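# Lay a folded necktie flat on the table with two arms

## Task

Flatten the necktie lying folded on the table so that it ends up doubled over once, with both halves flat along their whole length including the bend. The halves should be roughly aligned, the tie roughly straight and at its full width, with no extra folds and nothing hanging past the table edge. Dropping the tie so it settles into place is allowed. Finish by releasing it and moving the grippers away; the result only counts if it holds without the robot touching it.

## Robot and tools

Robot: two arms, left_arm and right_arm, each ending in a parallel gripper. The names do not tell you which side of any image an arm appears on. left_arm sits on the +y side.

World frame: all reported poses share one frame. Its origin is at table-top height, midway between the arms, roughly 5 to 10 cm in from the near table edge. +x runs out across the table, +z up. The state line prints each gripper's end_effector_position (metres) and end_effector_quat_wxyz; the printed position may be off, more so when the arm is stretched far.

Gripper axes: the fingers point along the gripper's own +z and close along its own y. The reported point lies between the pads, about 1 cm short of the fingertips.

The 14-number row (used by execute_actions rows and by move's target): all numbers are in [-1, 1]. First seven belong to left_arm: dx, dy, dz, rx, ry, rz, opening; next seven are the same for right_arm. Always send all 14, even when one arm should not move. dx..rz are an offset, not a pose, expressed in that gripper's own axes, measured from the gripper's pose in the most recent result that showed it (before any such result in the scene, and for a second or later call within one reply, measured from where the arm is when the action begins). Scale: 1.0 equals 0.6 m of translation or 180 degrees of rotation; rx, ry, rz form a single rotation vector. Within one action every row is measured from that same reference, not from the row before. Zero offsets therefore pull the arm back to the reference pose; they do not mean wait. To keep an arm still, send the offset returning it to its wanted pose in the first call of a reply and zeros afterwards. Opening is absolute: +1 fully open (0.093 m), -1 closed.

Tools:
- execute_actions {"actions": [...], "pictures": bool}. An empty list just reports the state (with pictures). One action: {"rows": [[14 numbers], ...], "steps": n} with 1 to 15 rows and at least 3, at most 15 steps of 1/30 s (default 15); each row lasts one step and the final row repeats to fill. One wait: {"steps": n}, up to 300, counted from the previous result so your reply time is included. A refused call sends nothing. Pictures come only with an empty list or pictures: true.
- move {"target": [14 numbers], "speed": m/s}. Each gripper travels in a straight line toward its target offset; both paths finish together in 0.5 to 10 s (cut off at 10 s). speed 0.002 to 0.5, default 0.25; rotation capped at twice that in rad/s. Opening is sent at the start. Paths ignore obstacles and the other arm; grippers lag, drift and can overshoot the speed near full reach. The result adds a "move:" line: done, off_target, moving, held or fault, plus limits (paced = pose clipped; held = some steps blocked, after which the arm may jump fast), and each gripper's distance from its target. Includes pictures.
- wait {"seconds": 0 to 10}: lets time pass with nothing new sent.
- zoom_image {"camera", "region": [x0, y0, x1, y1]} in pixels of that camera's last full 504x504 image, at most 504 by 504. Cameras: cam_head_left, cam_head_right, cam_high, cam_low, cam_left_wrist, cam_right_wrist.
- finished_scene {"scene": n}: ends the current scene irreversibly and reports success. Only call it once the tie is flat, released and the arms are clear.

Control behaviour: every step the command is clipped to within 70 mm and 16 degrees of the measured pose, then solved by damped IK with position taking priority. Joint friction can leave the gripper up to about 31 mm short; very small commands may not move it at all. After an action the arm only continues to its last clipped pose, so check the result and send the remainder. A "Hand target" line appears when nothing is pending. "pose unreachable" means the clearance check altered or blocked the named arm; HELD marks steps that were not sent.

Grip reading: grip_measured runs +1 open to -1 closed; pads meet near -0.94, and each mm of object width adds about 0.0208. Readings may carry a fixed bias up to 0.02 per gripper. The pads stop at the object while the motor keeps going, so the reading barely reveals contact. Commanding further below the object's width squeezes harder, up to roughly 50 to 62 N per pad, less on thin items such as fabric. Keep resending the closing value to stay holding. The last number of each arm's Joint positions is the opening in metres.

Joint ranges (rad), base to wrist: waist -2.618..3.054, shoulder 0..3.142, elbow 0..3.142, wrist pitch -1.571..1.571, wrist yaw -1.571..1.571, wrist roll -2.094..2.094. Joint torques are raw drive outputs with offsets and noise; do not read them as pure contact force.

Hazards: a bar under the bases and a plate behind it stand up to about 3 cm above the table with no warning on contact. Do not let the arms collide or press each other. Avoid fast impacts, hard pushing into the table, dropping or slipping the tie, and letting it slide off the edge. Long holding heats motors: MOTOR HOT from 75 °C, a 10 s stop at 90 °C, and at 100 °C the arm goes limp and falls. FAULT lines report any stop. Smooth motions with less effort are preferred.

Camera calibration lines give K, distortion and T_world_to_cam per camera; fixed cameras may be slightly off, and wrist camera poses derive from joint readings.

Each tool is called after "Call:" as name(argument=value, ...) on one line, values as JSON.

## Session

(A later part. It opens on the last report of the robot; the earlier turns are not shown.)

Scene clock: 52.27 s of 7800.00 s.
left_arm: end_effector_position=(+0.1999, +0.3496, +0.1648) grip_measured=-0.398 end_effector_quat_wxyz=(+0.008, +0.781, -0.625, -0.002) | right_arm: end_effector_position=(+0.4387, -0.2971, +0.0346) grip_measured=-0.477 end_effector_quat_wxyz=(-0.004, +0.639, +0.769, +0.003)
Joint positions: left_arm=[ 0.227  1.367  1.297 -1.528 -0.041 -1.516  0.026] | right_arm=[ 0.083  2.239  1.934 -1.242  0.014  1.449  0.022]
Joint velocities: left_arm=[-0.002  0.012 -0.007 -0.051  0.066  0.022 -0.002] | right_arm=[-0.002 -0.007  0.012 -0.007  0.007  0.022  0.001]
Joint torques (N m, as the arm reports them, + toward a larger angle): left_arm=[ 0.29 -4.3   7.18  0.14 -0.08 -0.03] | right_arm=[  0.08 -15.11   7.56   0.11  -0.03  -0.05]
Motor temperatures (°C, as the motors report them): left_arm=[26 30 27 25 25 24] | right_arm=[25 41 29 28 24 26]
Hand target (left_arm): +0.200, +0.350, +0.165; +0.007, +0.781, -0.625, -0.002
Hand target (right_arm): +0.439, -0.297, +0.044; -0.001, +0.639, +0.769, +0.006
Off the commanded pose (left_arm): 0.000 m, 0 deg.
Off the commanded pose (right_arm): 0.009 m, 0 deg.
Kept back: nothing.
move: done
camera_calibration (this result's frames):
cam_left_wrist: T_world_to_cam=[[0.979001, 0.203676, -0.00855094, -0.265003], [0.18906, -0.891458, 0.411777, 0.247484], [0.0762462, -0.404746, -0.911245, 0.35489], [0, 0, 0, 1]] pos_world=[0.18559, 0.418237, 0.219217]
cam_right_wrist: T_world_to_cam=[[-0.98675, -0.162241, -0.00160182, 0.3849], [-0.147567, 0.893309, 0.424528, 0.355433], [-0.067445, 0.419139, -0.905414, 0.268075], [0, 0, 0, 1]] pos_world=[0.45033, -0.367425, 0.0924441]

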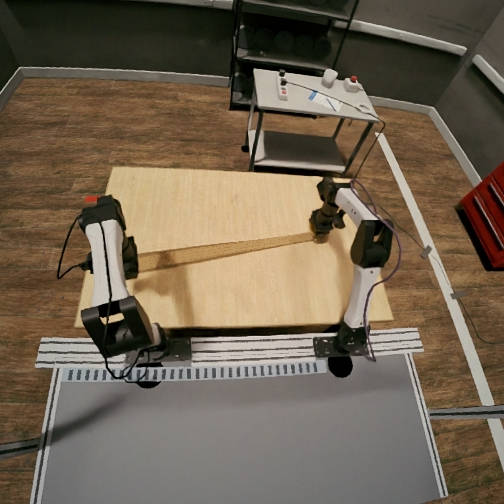

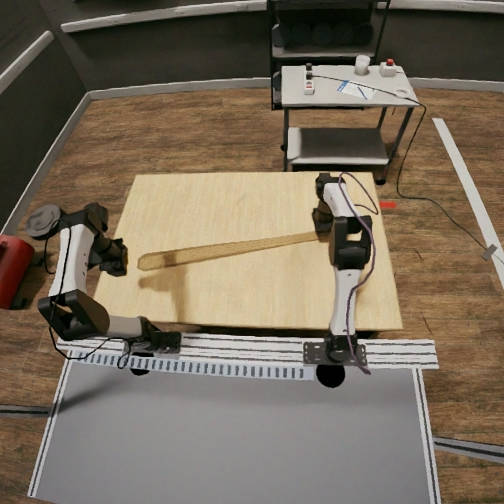

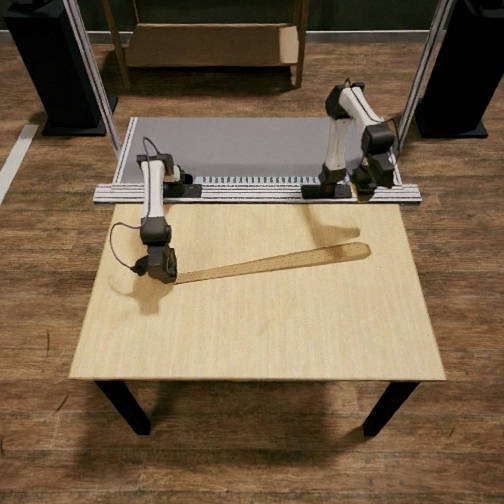

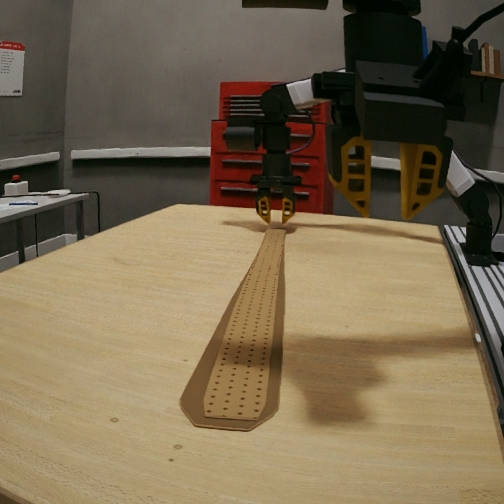

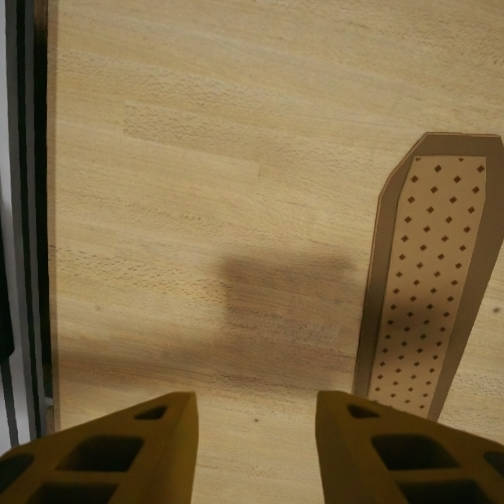

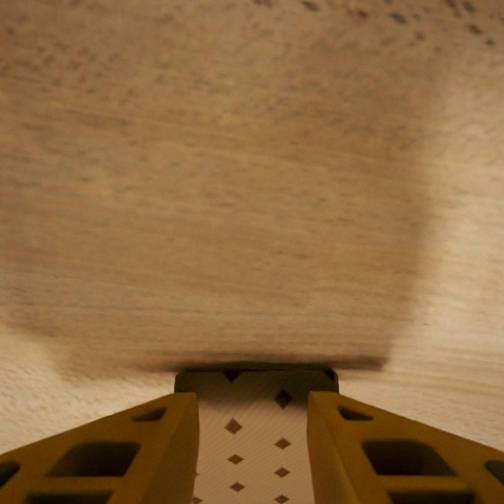

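Call:
move(target=[0, 0, 0, 0, 0, 0, -0.40, 0.003, -0.002, 0.066, 0, 0, 0, -0.92], speed=0.05)

Call:
wait(seconds=1.0)

Call:
zoom_image(camera="cam_low", region=[240, 195, 310, 255])

Call:
move(target=[0, 0, 0, 0, 0, 0, -0.40, 0, 0, -0.045, 0, 0, 0, -0.92], speed=0.08)

Call:
zoom_image(camera="cam_low", region=[240, 195, 310, 255])

Scene clock: 53.53 s of 7800.00 s.
left_arm: end_effector_position=(+0.1999, +0.3496, +0.1648) grip_measured=-0.398 end_effector_quat_wxyz=(+0.008, +0.781, -0.625, -0.002) | right_arm: end_effector_position=(+0.4367, -0.2969, +0.0190) grip_measured=-0.917 end_effector_quat_wxyz=(-0.001, +0.639, +0.769, +0.006)
Joint positions: left_arm=[ 0.227  1.367  1.297 -1.528 -0.041 -1.516  0.026] | right_arm=[ 0.083  2.228  1.855 -1.164  0.014  1.449  0.001]
Joint velocities: left_arm=[-0.012 -0.007 -0.002 -0.022 -0.037  0.066  0.   ] | right_arm=[ 0.002 -0.002 -0.002  0.022 -0.081  0.037 -0.001]
Joint torques (N m, as the arm reports them, + toward a larger angle): left_arm=[ 0.31 -4.29  7.18  0.13 -0.08 -0.04] | right_arm=[  0.39 -11.14   2.81   0.83  -0.03  -0.02]
Motor temperatures (°C, as the motors report them): left_arm=[26 30 28 25 25 24] | right_arm=[25 41 29 28 24 26]
Hand target (left_arm): +0.200, +0.350, +0.165; +0.008, +0.781, -0.625, -0.002
Hand target (right_arm): +0.436, -0.295, -0.004; -0.005, +0.639, +0.769, +0.002
Off the commanded pose (left_arm): 0.000 m, 0 deg.
Off the commanded pose (right_arm): 0.024 m, 1 deg.
Kept back: nothing.
move: off_target (right_arm)
camera_calibration (this result's frames):
cam_left_wrist: T_world_to_cam=[[0.979001, 0.203676, -0.00855094, -0.265003], [0.18906, -0.891458, 0.411777, 0.247484], [0.0762462, -0.404746, -0.911245, 0.35489], [0, 0, 0, 1]] pos_world=[0.18559, 0.418237, 0.219217]
cam_right_wrist: T_world_to_cam=[[-0.986726, -0.162012, -0.0110871, 0.383208], [-0.151398, 0.893093, 0.423631, 0.36314], [-0.0587315, 0.419686, -0.905767, 0.250131], [0, 0, 0, 1]] pos_world=[0.447791, -0.36721, 0.0769719]

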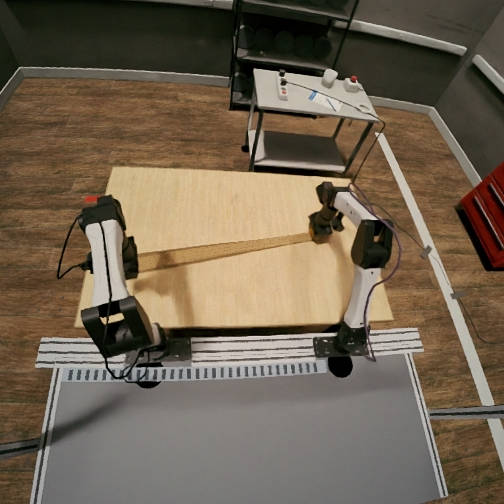

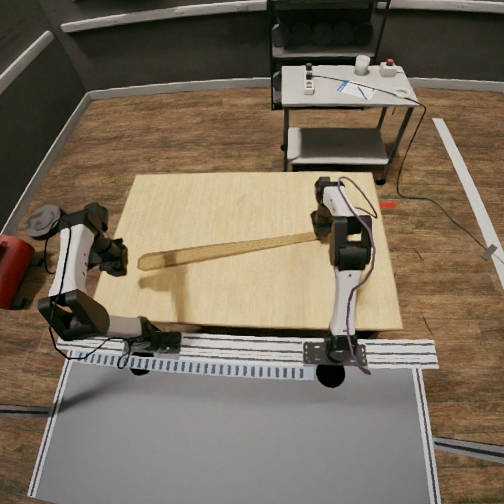

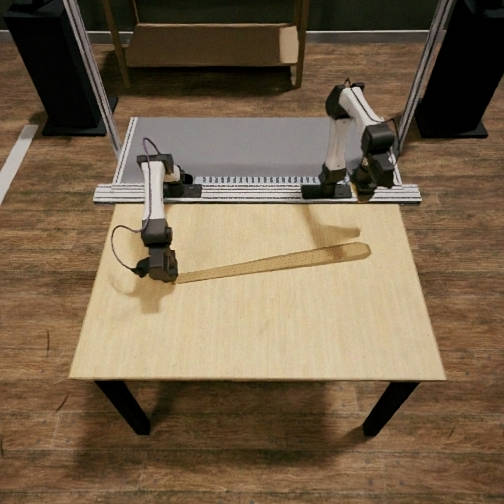

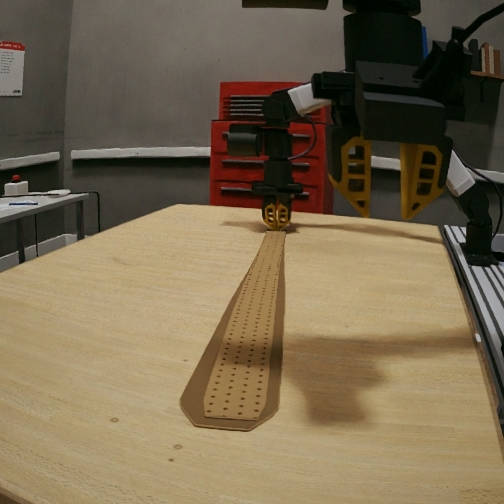

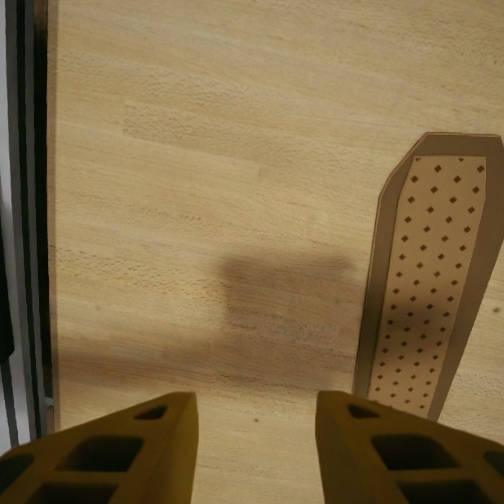

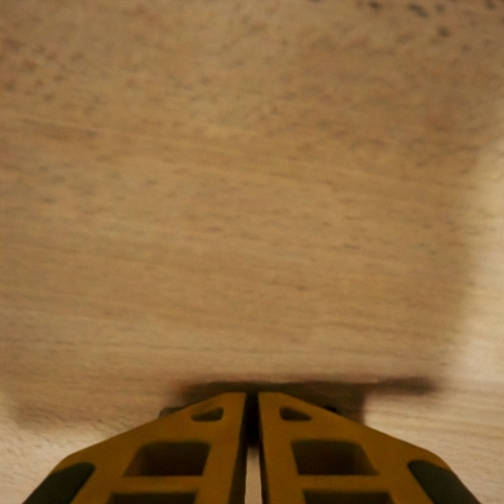

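Scene clock: 54.53 s of 7800.00 s.
left_arm: end_effector_position=(+0.1999, +0.3496, +0.1648) grip_measured=-0.398 end_effector_quat_wxyz=(+0.008, +0.781, -0.625, -0.002) | right_arm: end_effector_position=(+0.4367, -0.2969, +0.0191) grip_measured=-0.917 end_effector_quat_wxyz=(-0.001, +0.639, +0.769, +0.007)
Joint positions: left_arm=[ 0.227  1.367  1.297 -1.528 -0.041 -1.516  0.026] | right_arm=[ 0.083  2.228  1.854 -1.164  0.014  1.449  0.001]
Joint velocities: left_arm=[-0.022 -0.007 -0.007 -0.095  0.007 -0.022 -0.001] | right_arm=[-0.002 -0.002 -0.012 -0.037  0.007  0.037 -0.001]
Joint torques (N m, as the arm reports them, + toward a larger angle): left_arm=[ 0.31 -4.3   7.19  0.13 -0.08 -0.04] | right_arm=[  0.38 -11.2    2.84   0.83  -0.02  -0.02]
Motor temperatures (°C, as the motors report them): left_arm=[26 29 28 25 25 24] | right_arm=[25 41 29 28 24 26]
Hand target (left_arm): +0.200, +0.350, +0.165; +0.008, +0.781, -0.625, -0.002
Hand target (right_arm): +0.436, -0.295, -0.004; -0.005, +0.639, +0.769, +0.002
Off the commanded pose (left_arm): 0.000 m, 0 deg.
Off the commanded pose (right_arm): 0.024 m, 1 deg.
Kept back: nothing.
Steps of this call (steps 1 to 30: nothing new was sent). Readings (end_effector_position):
1: left_arm (+0.1999, +0.3496, +0.1648) | right_arm (+0.4367, -0.2969, +0.0191)
2: left_arm (+0.1999, +0.3496, +0.1648) | right_arm (+0.4367, -0.2969, +0.0191)
4: left_arm (+0.1999, +0.3496, +0.1648) | right_arm (+0.4367, -0.2969, +0.0191)
8: left_arm (+0.1999, +0.3496, +0.1648) | right_arm (+0.4367, -0.2969, +0.0191)
30: the state above
camera_calibration (this result's frames):
cam_left_wrist: T_world_to_cam=[[0.979001, 0.203676, -0.00855094, -0.265003], [0.18906, -0.891458, 0.411777, 0.247484], [0.0762462, -0.404746, -0.911245, 0.35489], [0, 0, 0, 1]] pos_world=[0.18559, 0.418237, 0.219217]
cam_right_wrist: T_world_to_cam=[[-0.986724, -0.162003, -0.0114665, 0.383232], [-0.151551, 0.893085, 0.423594, 0.363181], [-0.0583829, 0.419708, -0.905779, 0.250045], [0, 0, 0, 1]] pos_world=[0.447783, -0.367212, 0.0770387]

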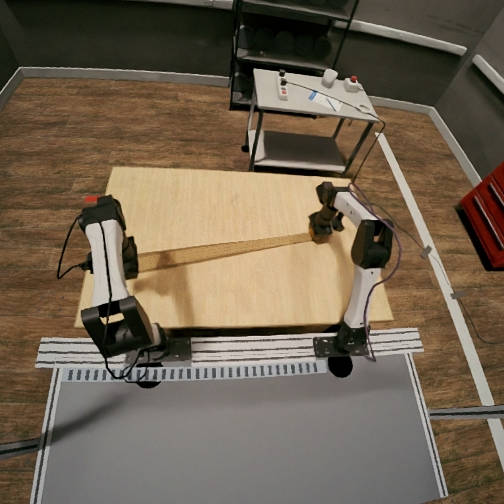

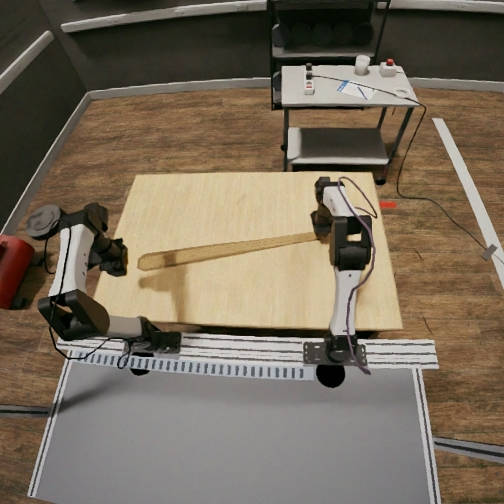

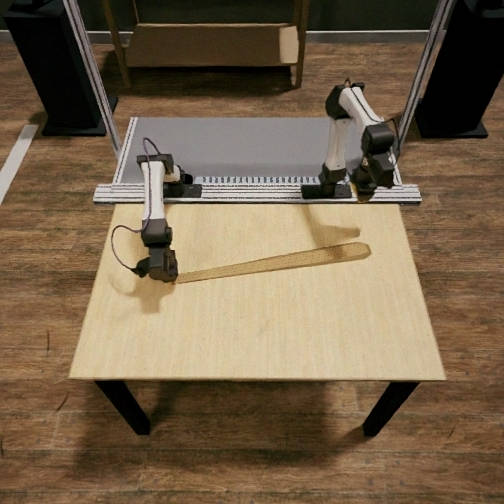

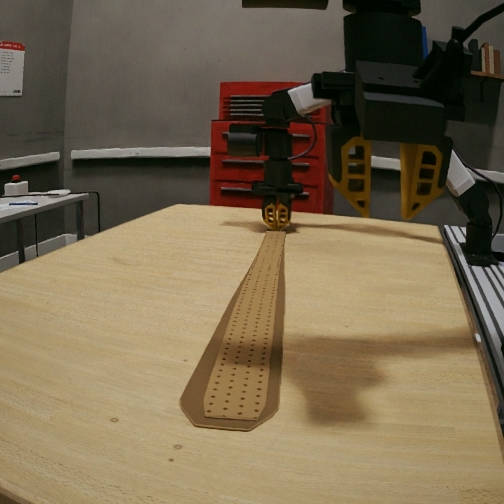

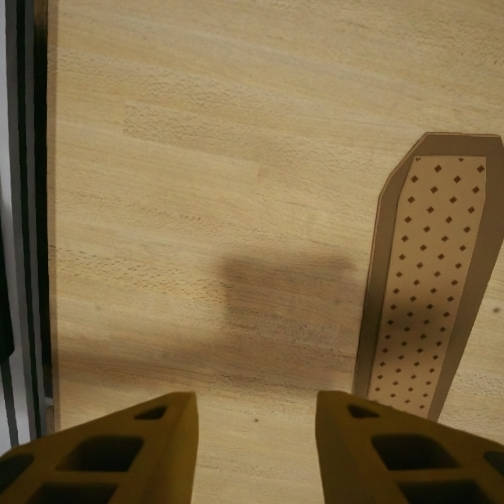

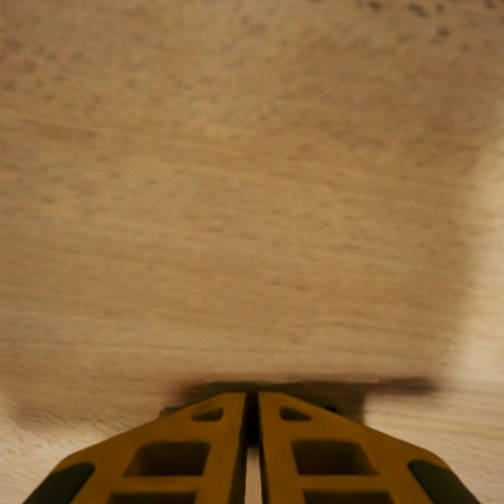

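Region (240, 195, 310, 255) of cam_low's 504x504 image, scaled by 7.200, with more detail than that image has; it fills the top 432 rows of this view, and the rest is white.

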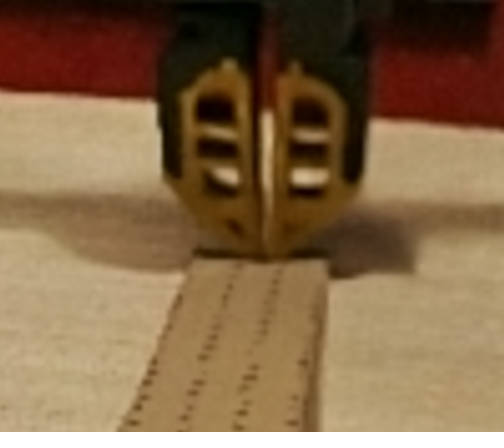

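Scene clock: 55.47 s of 7800.00 s.
left_arm: end_effector_position=(+0.1999, +0.3496, +0.1648) grip_measured=-0.398 end_effector_quat_wxyz=(+0.008, +0.781, -0.625, -0.002) | right_arm: end_effector_position=(+0.4360, -0.2974, +0.0367) grip_measured=-0.917 end_effector_quat_wxyz=(-0.004, +0.639, +0.769, +0.004)
Joint positions: left_arm=[ 0.227  1.367  1.297 -1.528 -0.041 -1.516  0.026] | right_arm=[ 0.083  2.223  1.917 -1.239  0.014  1.449  0.001]
Joint velocities: left_arm=[ 0.007 -0.012 -0.007 -0.051 -0.007 -0.007 -0.001] | right_arm=[-0.002  0.017 -0.017  0.007  0.037 -0.154 -0.001]
Joint torques (N m, as the arm reports them, + toward a larger angle): left_arm=[ 0.32 -4.3   7.17  0.13 -0.08 -0.04] | right_arm=[  0.09 -15.01   7.57   0.11  -0.03  -0.05]
Motor temperatures (°C, as the motors report them): left_arm=[26 29 28 25 25 24] | right_arm=[25 41 29 28 24 26]
Hand target (left_arm): +0.200, +0.350, +0.165; +0.008, +0.781, -0.625, -0.002
Hand target (right_arm): +0.436, -0.298, +0.046; -0.001, +0.639, +0.769, +0.007
Off the commanded pose (left_arm): 0.000 m, 0 deg.
Off the commanded pose (right_arm): 0.009 m, 0 deg.
Kept back: nothing.
move: done
camera_calibration (this result's frames):
cam_left_wrist: T_world_to_cam=[[0.979001, 0.203676, -0.00855094, -0.265003], [0.18906, -0.891458, 0.411777, 0.247484], [0.0762462, -0.404746, -0.911245, 0.35489], [0, 0, 0, 1]] pos_world=[0.18559, 0.418237, 0.219217]
cam_right_wrist: T_world_to_cam=[[-0.986752, -0.162196, -0.00349889, 0.382306], [-0.148334, 0.893265, 0.424351, 0.354639], [-0.0657026, 0.419249, -0.905491, 0.269223], [0, 0, 0, 1]] pos_world=[0.447535, -0.36765, 0.0946252]

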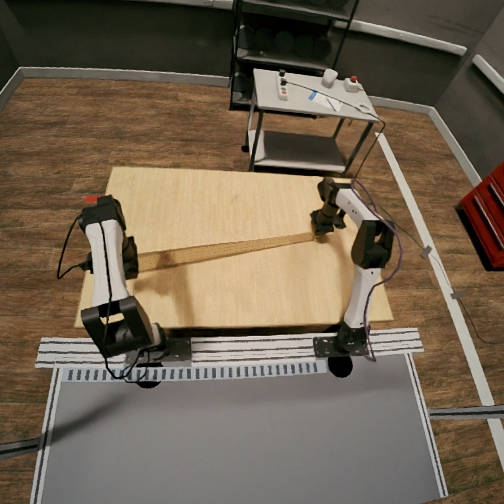

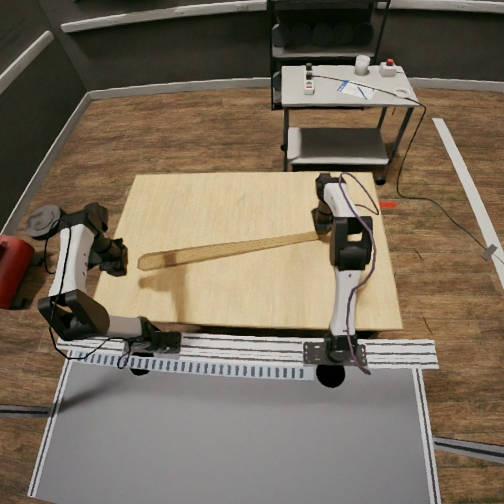

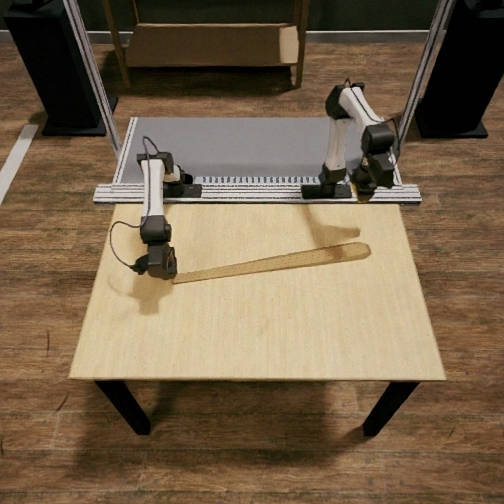

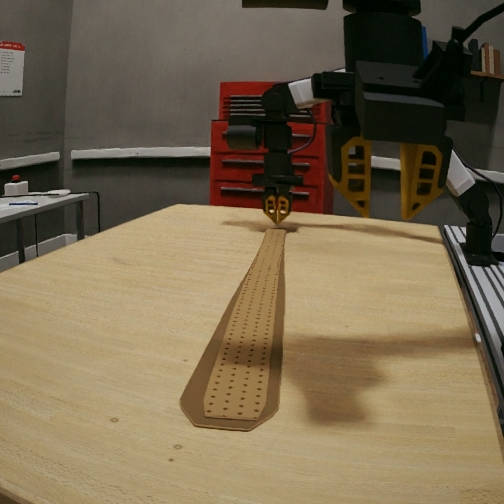

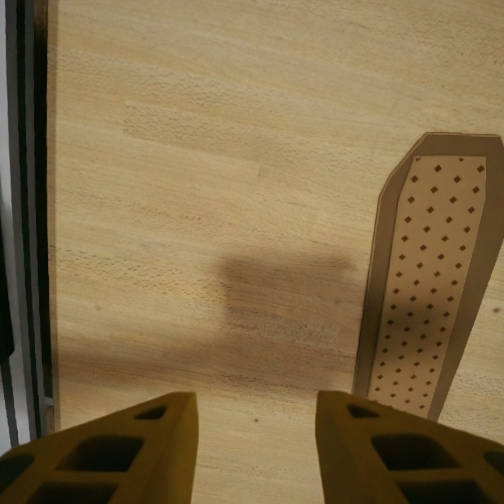

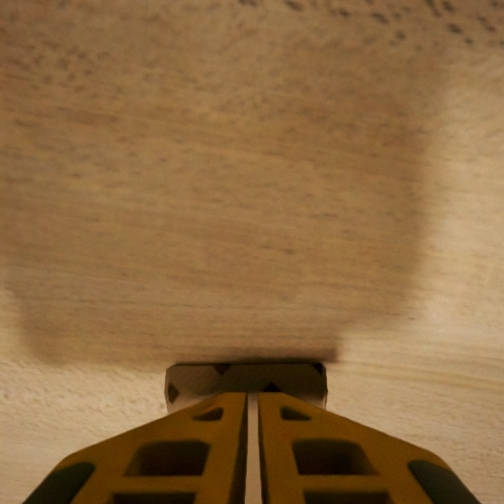

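Region (240, 195, 310, 255) of cam_low's 504x504 image, scaled by 7.200, with more detail than that image has; it fills the top 432 rows of this view, and the rest is white.

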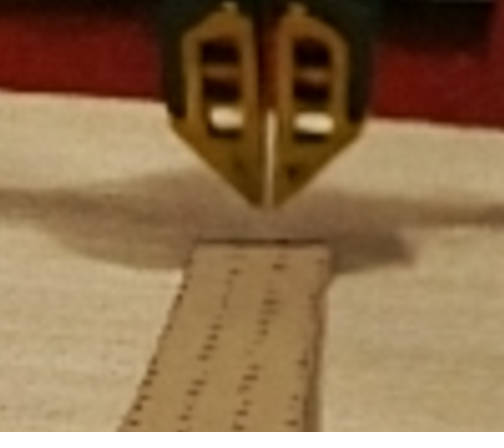

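Call:
execute_actions(actions=[])

Scene clock: 55.90 s of 7800.00 s.
left_arm: end_effector_position=(+0.1999, +0.3496, +0.1648) grip_measured=-0.398 end_effector_quat_wxyz=(+0.008, +0.781, -0.625, -0.002) | right_arm: end_effector_position=(+0.4357, -0.2974, +0.0367) grip_measured=-0.917 end_effector_quat_wxyz=(-0.004, +0.639, +0.769, +0.003)
Joint positions: left_arm=[ 0.227  1.367  1.297 -1.528 -0.041 -1.516  0.026] | right_arm=[ 0.083  2.223  1.917 -1.24   0.014  1.449  0.001]
Joint velocities: left_arm=[-0.002 -0.007 -0.022  0.007 -0.007  0.037 -0.   ] | right_arm=[-0.007  0.007  0.012  0.007 -0.007 -0.066  0.   ]
Joint torques (N m, as the arm reports them, + toward a larger angle): left_arm=[ 0.3  -4.28  7.19  0.13 -0.08 -0.04] | right_arm=[  0.07 -14.95   7.57   0.13  -0.03  -0.05]
Motor temperatures (°C, as the motors report them): left_arm=[26 29 28 25 25 24] | right_arm=[25 41 29 28 24 26]
Hand target (left_arm): +0.200, +0.350, +0.165; +0.008, +0.781, -0.625, -0.002
Hand target (right_arm): +0.436, -0.298, +0.046; -0.000, +0.639, +0.769, +0.007
Off the commanded pose (left_arm): 0.000 m, 0 deg.
Off the commanded pose (right_arm): 0.009 m, 1 deg.
Kept back: nothing.
Steps of this call (steps 1 to 13: nothing new was sent). Readings (end_effector_position):
1: left_arm (+0.1999, +0.3496, +0.1648) | right_arm (+0.4359, -0.2974, +0.0367)
2: left_arm (+0.1999, +0.3496, +0.1648) | right_arm (+0.4359, -0.2974, +0.0367)
4: left_arm (+0.1999, +0.3496, +0.1648) | right_arm (+0.4358, -0.2974, +0.0367)
8: left_arm (+0.1999, +0.3496, +0.1648) | right_arm (+0.4357, -0.2974, +0.0367)
13: the state above
camera_calibration (this result's frames):
cam_left_wrist: T_world_to_cam=[[0.979001, 0.203676, -0.00855094, -0.265003], [0.18906, -0.891458, 0.411777, 0.247484], [0.0762462, -0.404746, -0.911245, 0.35489], [0, 0, 0, 1]] pos_world=[0.18559, 0.418237, 0.219217]
cam_right_wrist: T_world_to_cam=[[-0.986751, -0.162223, -0.00236065, 0.38198], [-0.147874, 0.893291, 0.424457, 0.354417], [-0.0667481, 0.419183, -0.905445, 0.269647], [0, 0, 0, 1]] pos_world=[0.447326, -0.367663, 0.0946171]

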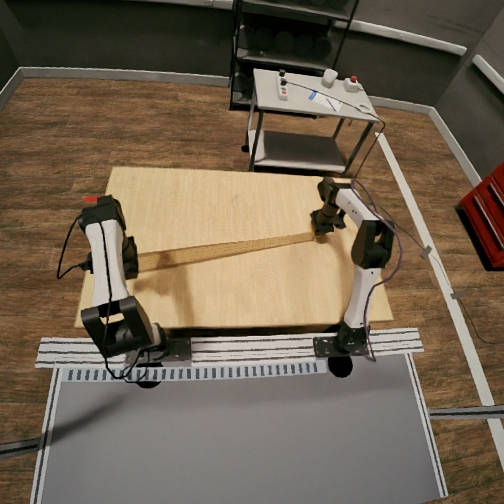

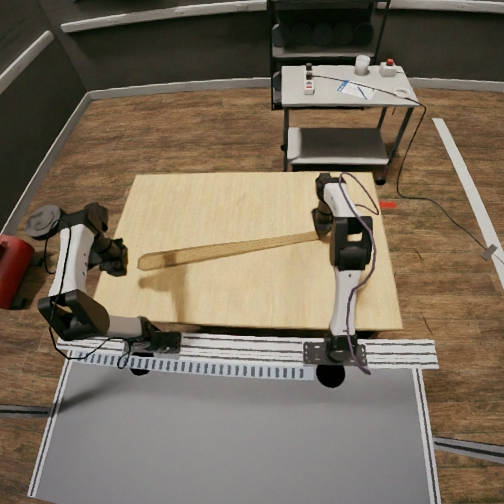

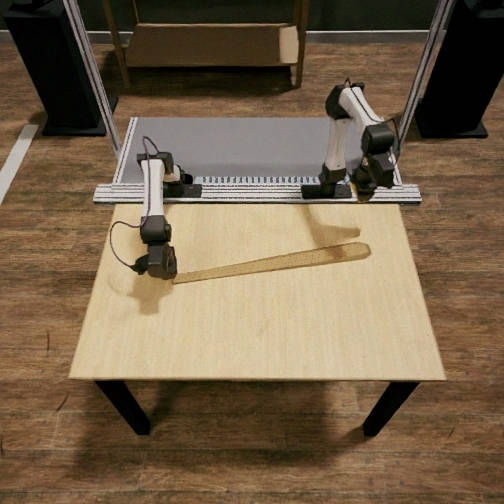

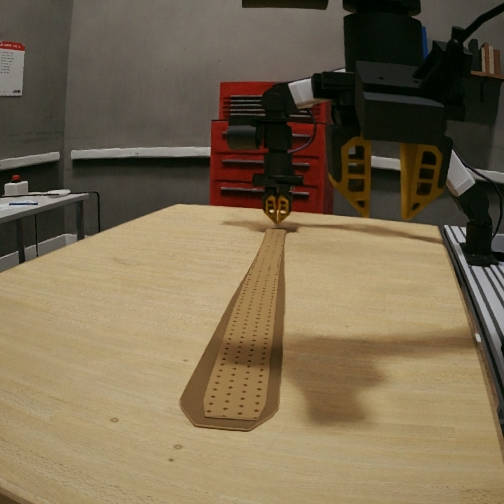

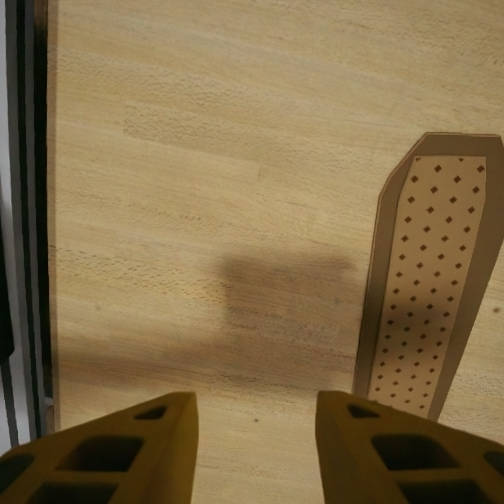

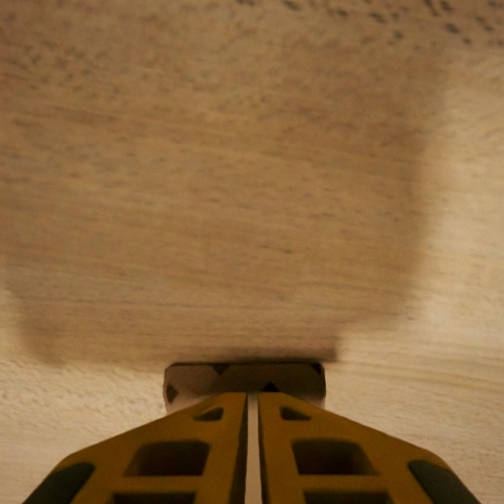

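Call:
move(target=[0,0,0,0,0,0,-0.4, -0.03,-0.35,-0.2,0,0,0,-0.4], speed=0.4)

Scene clock: 57.37 s of 7800.00 s.
left_arm: end_effector_position=(+0.1999, +0.3496, +0.1648) grip_measured=-0.398 end_effector_quat_wxyz=(+0.008, +0.781, -0.625, -0.002) | right_arm: end_effector_position=(+0.2407, -0.3532, +0.1585) grip_measured=-0.403 end_effector_quat_wxyz=(+0.009, +0.640, +0.768, +0.009)
Joint positions: left_arm=[ 0.227  1.367  1.297 -1.528 -0.041 -1.516  0.026] | right_arm=[-0.087  1.419  1.376 -1.473  0.014  1.281  0.026]
Joint velocities: left_arm=[ 0.002  0.002 -0.012 -0.051 -0.037 -0.051 -0.001] | right_arm=[ 0.012 -0.007 -0.012  0.066  0.051  0.007  0.001]
Joint torques (N m, as the arm reports them, + toward a larger angle): left_arm=[ 0.31 -4.31  7.19  0.13 -0.08 -0.04] | right_arm=[-0.57 -6.7   4.89  0.19 -0.06 -0.13]
Motor temperatures (°C, as the motors report them): left_arm=[26 29 28 25 25 24] | right_arm=[25 41 29 28 24 26]
Hand target (left_arm): +0.200, +0.350, +0.165; +0.008, +0.781, -0.625, -0.002
Hand target (right_arm): +0.232, -0.353, +0.156; -0.004, +0.639, +0.769, +0.002
Off the commanded pose (left_arm): 0.000 m, 0 deg.
Off the commanded pose (right_arm): 0.008 m, 2 deg.
Kept back: nothing.
move: done
camera_calibration (this result's frames):
cam_left_wrist: T_world_to_cam=[[0.979001, 0.203676, -0.00855094, -0.265003], [0.18906, -0.891458, 0.411777, 0.247484], [0.0762462, -0.404746, -0.911245, 0.35489], [0, 0, 0, 1]] pos_world=[0.18559, 0.418237, 0.219217]
cam_right_wrist: T_world_to_cam=[[-0.986714, -0.159908, -0.0287285, 0.185749], [-0.157372, 0.896764, 0.413581, 0.328958], [-0.040372, 0.412607, -0.910014, 0.382324], [0, 0, 0, 1]] pos_world=[0.250485, -0.423045, 0.217206]

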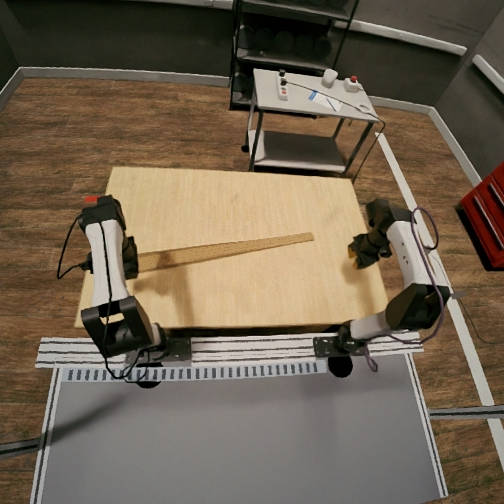

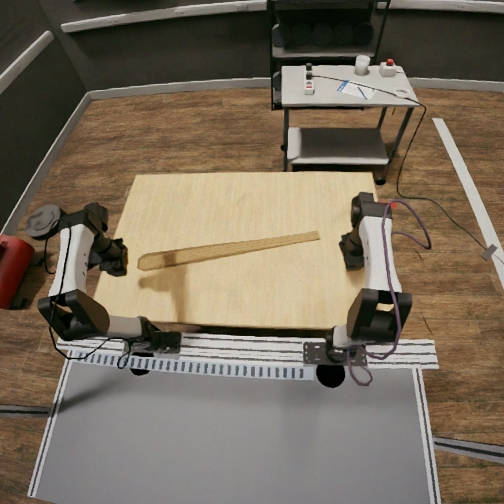

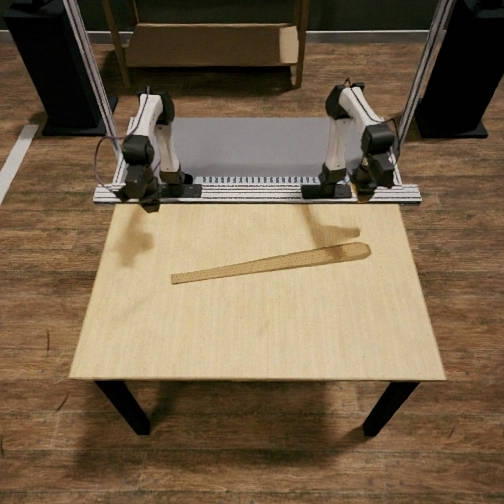

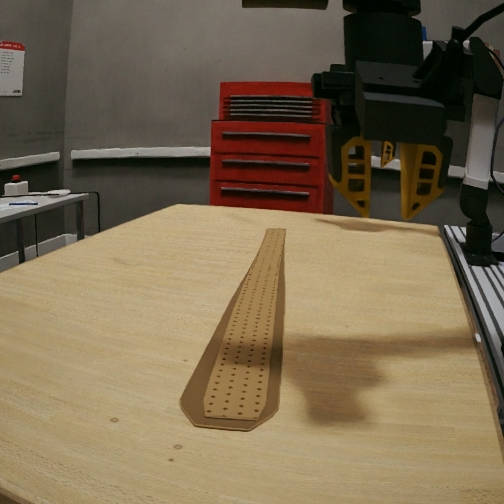

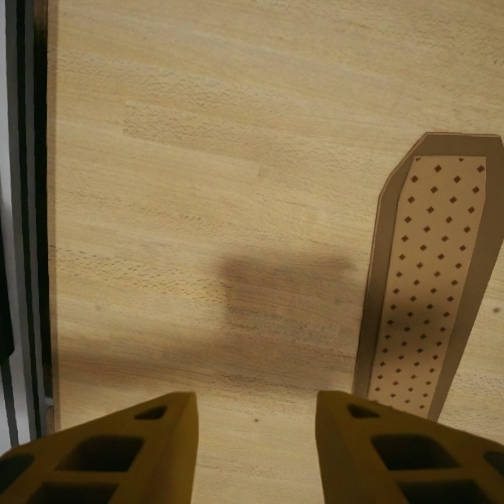

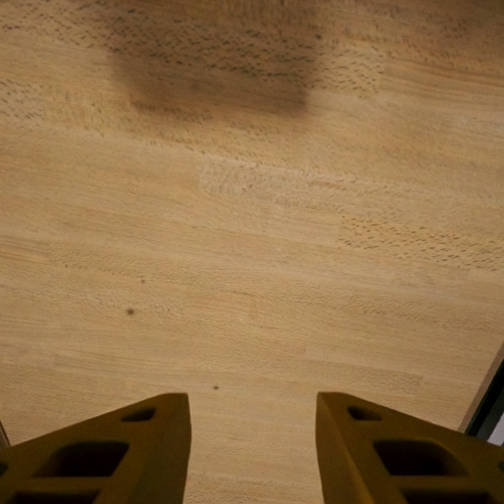

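Call:
zoom_image(camera="cam_low", region=[220, 205, 330, 305])

Call:
zoom_image(camera="cam_high", region=[160, 230, 380, 300])

Region (220, 205, 330, 305) of cam_low's 504x504 image, scaled by 4.582, with more detail than that image has; it fills the top 458 rows of this view, and the rest is white.

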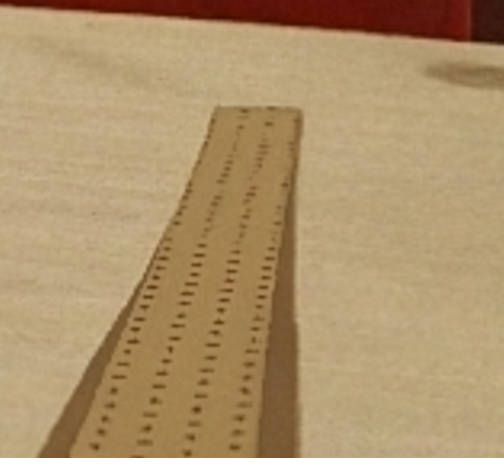

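Region (160, 230, 380, 300) of cam_high's 504x504 image, scaled by 2.291, with more detail than that image has; it fills the top 160 rows of this view, and the rest is white.

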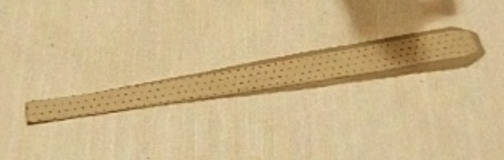

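Call:
finished_scene(scene=1)

The scene is finished: the task was done.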